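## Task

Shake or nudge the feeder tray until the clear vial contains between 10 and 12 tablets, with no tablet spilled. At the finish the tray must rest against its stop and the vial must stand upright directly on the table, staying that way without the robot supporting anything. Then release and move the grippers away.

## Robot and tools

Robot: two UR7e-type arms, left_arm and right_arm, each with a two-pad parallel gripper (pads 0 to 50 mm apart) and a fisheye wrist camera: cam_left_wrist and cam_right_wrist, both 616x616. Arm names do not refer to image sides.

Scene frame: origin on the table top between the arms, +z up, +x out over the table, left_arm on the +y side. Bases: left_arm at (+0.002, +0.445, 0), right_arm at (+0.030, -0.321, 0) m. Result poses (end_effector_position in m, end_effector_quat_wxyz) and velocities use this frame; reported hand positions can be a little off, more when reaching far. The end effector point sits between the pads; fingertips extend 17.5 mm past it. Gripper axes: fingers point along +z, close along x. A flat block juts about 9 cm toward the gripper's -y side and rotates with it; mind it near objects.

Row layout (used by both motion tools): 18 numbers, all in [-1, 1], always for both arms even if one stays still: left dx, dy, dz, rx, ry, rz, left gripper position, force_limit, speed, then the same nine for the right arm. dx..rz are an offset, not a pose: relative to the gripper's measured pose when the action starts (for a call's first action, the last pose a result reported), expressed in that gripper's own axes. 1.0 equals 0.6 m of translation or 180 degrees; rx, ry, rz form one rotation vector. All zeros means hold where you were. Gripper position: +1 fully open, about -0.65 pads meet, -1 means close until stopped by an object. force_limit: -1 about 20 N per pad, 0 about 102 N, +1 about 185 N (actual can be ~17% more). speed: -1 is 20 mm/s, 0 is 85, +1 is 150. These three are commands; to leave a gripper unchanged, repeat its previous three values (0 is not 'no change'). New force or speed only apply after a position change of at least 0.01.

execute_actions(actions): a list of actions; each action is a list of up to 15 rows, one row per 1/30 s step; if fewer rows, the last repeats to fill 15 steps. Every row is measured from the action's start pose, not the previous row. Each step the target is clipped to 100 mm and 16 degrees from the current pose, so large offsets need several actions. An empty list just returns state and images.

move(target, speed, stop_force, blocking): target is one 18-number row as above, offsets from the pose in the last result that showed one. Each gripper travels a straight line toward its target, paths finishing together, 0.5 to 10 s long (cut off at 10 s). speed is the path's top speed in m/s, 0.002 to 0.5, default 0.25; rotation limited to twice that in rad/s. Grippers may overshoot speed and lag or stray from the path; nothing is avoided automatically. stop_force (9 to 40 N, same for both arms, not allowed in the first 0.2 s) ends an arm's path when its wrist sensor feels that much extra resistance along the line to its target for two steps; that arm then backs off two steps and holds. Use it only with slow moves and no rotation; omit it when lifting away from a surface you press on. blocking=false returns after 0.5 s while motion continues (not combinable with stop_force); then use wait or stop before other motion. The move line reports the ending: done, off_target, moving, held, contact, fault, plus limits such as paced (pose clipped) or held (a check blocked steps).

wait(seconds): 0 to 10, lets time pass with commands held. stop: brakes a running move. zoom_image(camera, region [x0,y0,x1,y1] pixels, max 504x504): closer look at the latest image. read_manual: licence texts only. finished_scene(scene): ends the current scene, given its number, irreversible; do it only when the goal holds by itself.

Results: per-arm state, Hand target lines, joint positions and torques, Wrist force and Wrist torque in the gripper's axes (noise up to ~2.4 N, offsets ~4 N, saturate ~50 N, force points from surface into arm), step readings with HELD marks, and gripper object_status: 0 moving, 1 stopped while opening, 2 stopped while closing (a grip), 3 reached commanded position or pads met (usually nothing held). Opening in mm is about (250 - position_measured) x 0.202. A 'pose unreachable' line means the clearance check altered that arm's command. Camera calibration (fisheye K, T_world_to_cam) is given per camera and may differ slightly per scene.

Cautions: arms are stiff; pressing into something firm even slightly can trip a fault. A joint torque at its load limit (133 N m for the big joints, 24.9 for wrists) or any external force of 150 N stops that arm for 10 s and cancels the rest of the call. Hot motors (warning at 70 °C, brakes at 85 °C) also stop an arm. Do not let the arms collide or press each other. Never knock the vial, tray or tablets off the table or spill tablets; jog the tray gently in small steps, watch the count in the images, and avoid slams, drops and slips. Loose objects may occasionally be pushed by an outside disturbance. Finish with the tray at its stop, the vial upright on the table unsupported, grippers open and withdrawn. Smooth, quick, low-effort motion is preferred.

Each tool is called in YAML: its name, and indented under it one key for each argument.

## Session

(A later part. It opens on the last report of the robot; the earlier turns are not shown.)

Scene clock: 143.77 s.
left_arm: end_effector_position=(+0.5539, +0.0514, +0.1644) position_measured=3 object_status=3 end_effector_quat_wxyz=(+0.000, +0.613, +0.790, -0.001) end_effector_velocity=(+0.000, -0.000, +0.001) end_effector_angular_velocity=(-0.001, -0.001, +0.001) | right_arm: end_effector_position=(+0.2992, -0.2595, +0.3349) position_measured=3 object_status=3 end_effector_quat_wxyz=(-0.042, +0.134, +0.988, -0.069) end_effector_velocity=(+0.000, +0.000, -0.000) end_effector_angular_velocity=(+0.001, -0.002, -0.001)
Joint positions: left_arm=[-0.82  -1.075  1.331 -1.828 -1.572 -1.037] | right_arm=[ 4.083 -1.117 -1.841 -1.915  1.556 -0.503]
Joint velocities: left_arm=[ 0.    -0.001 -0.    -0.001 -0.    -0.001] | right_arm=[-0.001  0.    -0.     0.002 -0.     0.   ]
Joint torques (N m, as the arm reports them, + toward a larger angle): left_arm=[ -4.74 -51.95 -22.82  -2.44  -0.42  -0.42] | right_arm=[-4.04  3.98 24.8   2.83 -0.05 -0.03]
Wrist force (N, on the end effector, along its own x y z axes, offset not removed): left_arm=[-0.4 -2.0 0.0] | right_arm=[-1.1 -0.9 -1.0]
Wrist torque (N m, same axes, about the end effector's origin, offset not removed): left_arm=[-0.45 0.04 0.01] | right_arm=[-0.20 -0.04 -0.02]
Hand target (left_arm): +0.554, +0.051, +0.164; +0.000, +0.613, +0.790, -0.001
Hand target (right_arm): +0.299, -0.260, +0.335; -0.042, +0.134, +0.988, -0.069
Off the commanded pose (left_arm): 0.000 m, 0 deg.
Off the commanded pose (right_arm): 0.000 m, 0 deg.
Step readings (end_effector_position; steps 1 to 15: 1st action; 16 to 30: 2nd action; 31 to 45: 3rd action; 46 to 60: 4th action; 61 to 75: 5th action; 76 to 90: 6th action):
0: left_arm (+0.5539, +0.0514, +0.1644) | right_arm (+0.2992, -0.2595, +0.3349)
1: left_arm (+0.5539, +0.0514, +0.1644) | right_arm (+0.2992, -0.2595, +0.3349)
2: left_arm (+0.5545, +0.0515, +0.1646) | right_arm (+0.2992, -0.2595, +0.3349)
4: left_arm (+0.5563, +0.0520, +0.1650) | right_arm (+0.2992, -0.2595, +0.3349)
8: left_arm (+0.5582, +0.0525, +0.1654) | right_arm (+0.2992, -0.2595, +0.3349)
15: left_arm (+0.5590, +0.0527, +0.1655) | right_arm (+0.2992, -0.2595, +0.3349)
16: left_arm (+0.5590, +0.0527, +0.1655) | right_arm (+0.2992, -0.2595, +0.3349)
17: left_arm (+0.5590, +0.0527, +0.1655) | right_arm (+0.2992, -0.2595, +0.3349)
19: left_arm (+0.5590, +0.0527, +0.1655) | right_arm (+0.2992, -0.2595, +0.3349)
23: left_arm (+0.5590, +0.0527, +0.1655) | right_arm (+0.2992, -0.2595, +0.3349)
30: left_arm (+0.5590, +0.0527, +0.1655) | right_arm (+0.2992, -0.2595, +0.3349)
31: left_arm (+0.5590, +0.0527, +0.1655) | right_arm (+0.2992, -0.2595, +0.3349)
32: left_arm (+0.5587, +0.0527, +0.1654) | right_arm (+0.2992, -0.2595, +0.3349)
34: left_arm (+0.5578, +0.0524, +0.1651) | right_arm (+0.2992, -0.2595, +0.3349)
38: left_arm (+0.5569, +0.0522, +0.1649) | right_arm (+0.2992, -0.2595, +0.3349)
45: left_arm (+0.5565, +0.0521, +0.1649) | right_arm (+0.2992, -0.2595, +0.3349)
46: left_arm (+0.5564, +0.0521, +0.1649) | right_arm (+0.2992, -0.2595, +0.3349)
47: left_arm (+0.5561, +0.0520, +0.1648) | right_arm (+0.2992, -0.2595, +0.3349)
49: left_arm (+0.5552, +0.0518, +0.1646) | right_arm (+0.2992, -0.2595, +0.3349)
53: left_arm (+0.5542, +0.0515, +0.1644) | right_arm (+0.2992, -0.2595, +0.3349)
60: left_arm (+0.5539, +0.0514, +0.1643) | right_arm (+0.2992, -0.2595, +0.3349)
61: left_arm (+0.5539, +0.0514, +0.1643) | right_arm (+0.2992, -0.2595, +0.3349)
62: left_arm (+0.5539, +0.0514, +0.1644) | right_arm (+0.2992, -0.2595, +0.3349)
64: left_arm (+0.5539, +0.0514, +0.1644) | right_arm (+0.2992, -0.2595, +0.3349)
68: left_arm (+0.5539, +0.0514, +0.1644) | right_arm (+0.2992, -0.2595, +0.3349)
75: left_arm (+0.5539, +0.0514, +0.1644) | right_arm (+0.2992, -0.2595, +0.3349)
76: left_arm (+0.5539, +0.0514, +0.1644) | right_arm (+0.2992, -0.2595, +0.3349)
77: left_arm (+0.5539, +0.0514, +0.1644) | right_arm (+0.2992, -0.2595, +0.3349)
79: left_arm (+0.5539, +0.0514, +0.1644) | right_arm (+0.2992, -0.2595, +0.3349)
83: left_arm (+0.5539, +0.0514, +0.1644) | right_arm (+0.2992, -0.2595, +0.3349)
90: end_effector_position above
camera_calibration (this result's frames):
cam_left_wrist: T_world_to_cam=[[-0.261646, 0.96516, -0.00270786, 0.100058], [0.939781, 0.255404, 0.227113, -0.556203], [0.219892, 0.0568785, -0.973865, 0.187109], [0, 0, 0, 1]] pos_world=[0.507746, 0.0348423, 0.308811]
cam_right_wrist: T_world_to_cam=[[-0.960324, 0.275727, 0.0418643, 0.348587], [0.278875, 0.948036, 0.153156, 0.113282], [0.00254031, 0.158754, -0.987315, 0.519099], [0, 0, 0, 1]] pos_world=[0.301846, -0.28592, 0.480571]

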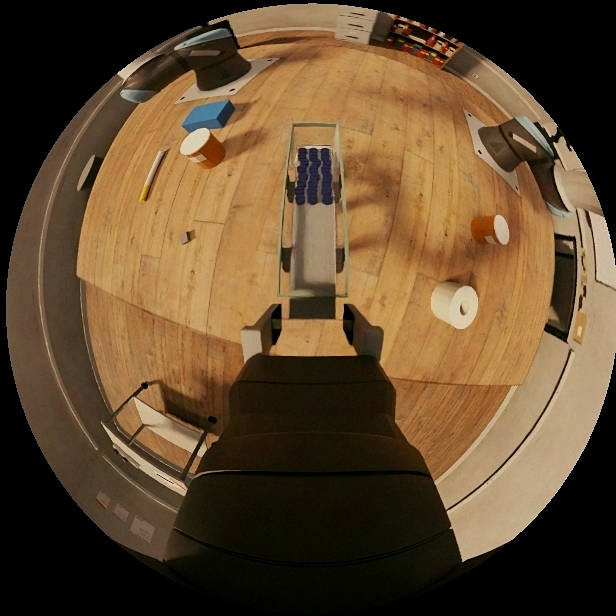

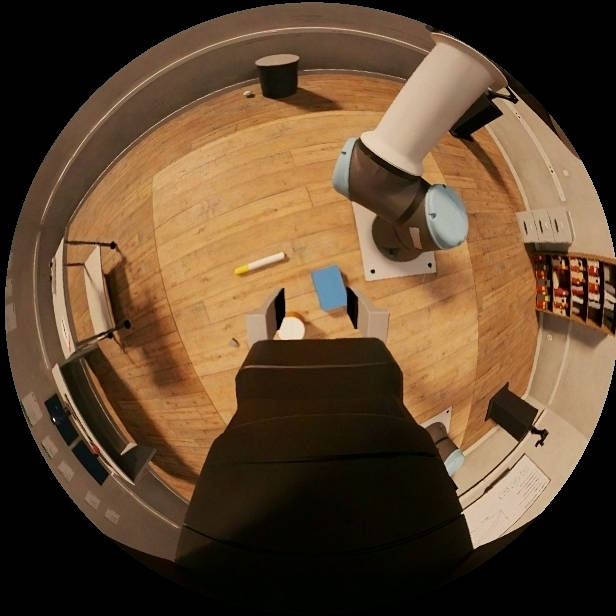

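move:
  target: [0,0.01,-0.2,0,0,0,1,0,1,0,0,0,0,0,0,1,0,0]
  speed: 0.1

finished_scene:
  scene: 2

Scene clock: 148.93 s.
left_arm: end_effector_position=(+0.5597, +0.0530, +0.2842) position_measured=3 object_status=3 end_effector_quat_wxyz=(+0.000, +0.613, +0.790, -0.000) end_effector_velocity=(+0.000, -0.001, +0.002) end_effector_angular_velocity=(+0.000, +0.001, -0.001) | right_arm: end_effector_position=(+0.2992, -0.2595, +0.3349) position_measured=3 object_status=3 end_effector_quat_wxyz=(-0.042, +0.134, +0.988, -0.069) end_effector_velocity=(+0.000, -0.000, +0.000) end_effector_angular_velocity=(-0.001, -0.000, -0.000)
Joint positions: left_arm=[-0.812 -1.097  1.057 -1.531 -1.572 -1.029] | right_arm=[ 4.083 -1.117 -1.841 -1.915  1.556 -0.503]
Joint velocities: left_arm=[-0.     0.003 -0.009  0.008 -0.     0.001] | right_arm=[-0.     0.     0.    -0.001 -0.001  0.   ]
Joint torques (N m, as the arm reports them, + toward a larger angle): left_arm=[  8.83 -34.4  -31.39  -1.65  -1.26   1.43] | right_arm=[-4.2   4.15 24.95  2.88 -0.13 -0.11]
Wrist force (N, on the end effector, along its own x y z axes, offset not removed): left_arm=[-0.9 -2.9 -1.7] | right_arm=[-2.0 -0.2 -1.1]
Wrist torque (N m, same axes, about the end effector's origin, offset not removed): left_arm=[-0.61 0.09 -0.06] | right_arm=[-0.33 0.17 0.20]
Hand target (left_arm): +0.560, +0.053, +0.284; +0.000, +0.613, +0.790, -0.000
Hand target (right_arm): +0.299, -0.260, +0.335; -0.042, +0.134, +0.988, -0.069
Off the commanded pose (left_arm): 0.000 m, 0 deg.
Off the commanded pose (right_arm): 0.000 m, 0 deg.
move: done
camera_calibration (this result's frames):
cam_left_wrist: T_world_to_cam=[[-0.261652, 0.965158, -0.00283568, 0.100472], [0.939743, 0.25543, 0.22724, -0.589324], [0.220047, 0.0567931, -0.973835, 0.302248], [0, 0, 0, 1]] pos_world=[0.513593, 0.0363942, 0.428543]
cam_right_wrist: T_world_to_cam=[[-0.960324, 0.275727, 0.0418643, 0.348587], [0.278875, 0.948036, 0.153156, 0.113282], [0.00254036, 0.158754, -0.987315, 0.519099], [0, 0, 0, 1]] pos_world=[0.301846, -0.28592, 0.480571]

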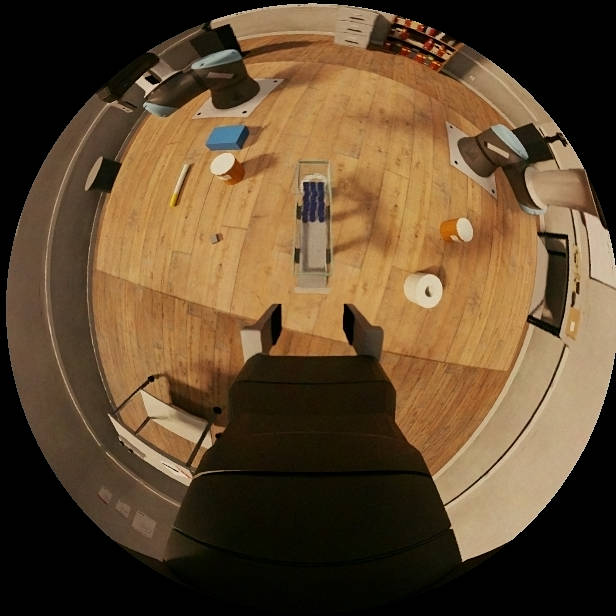

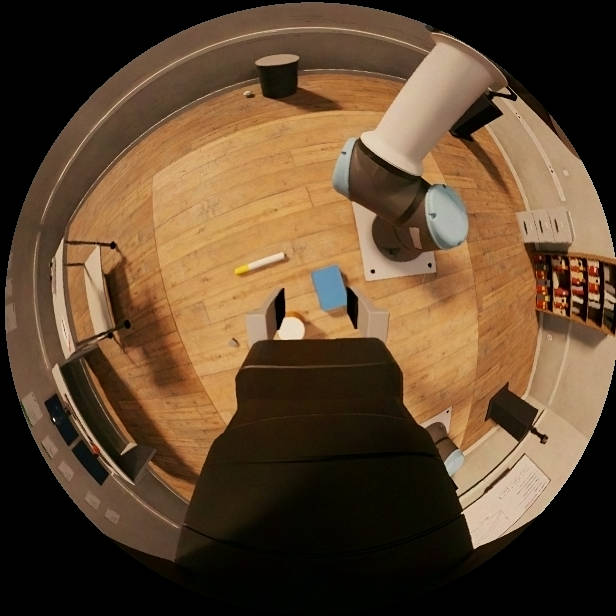

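The scene is finished: the task was done.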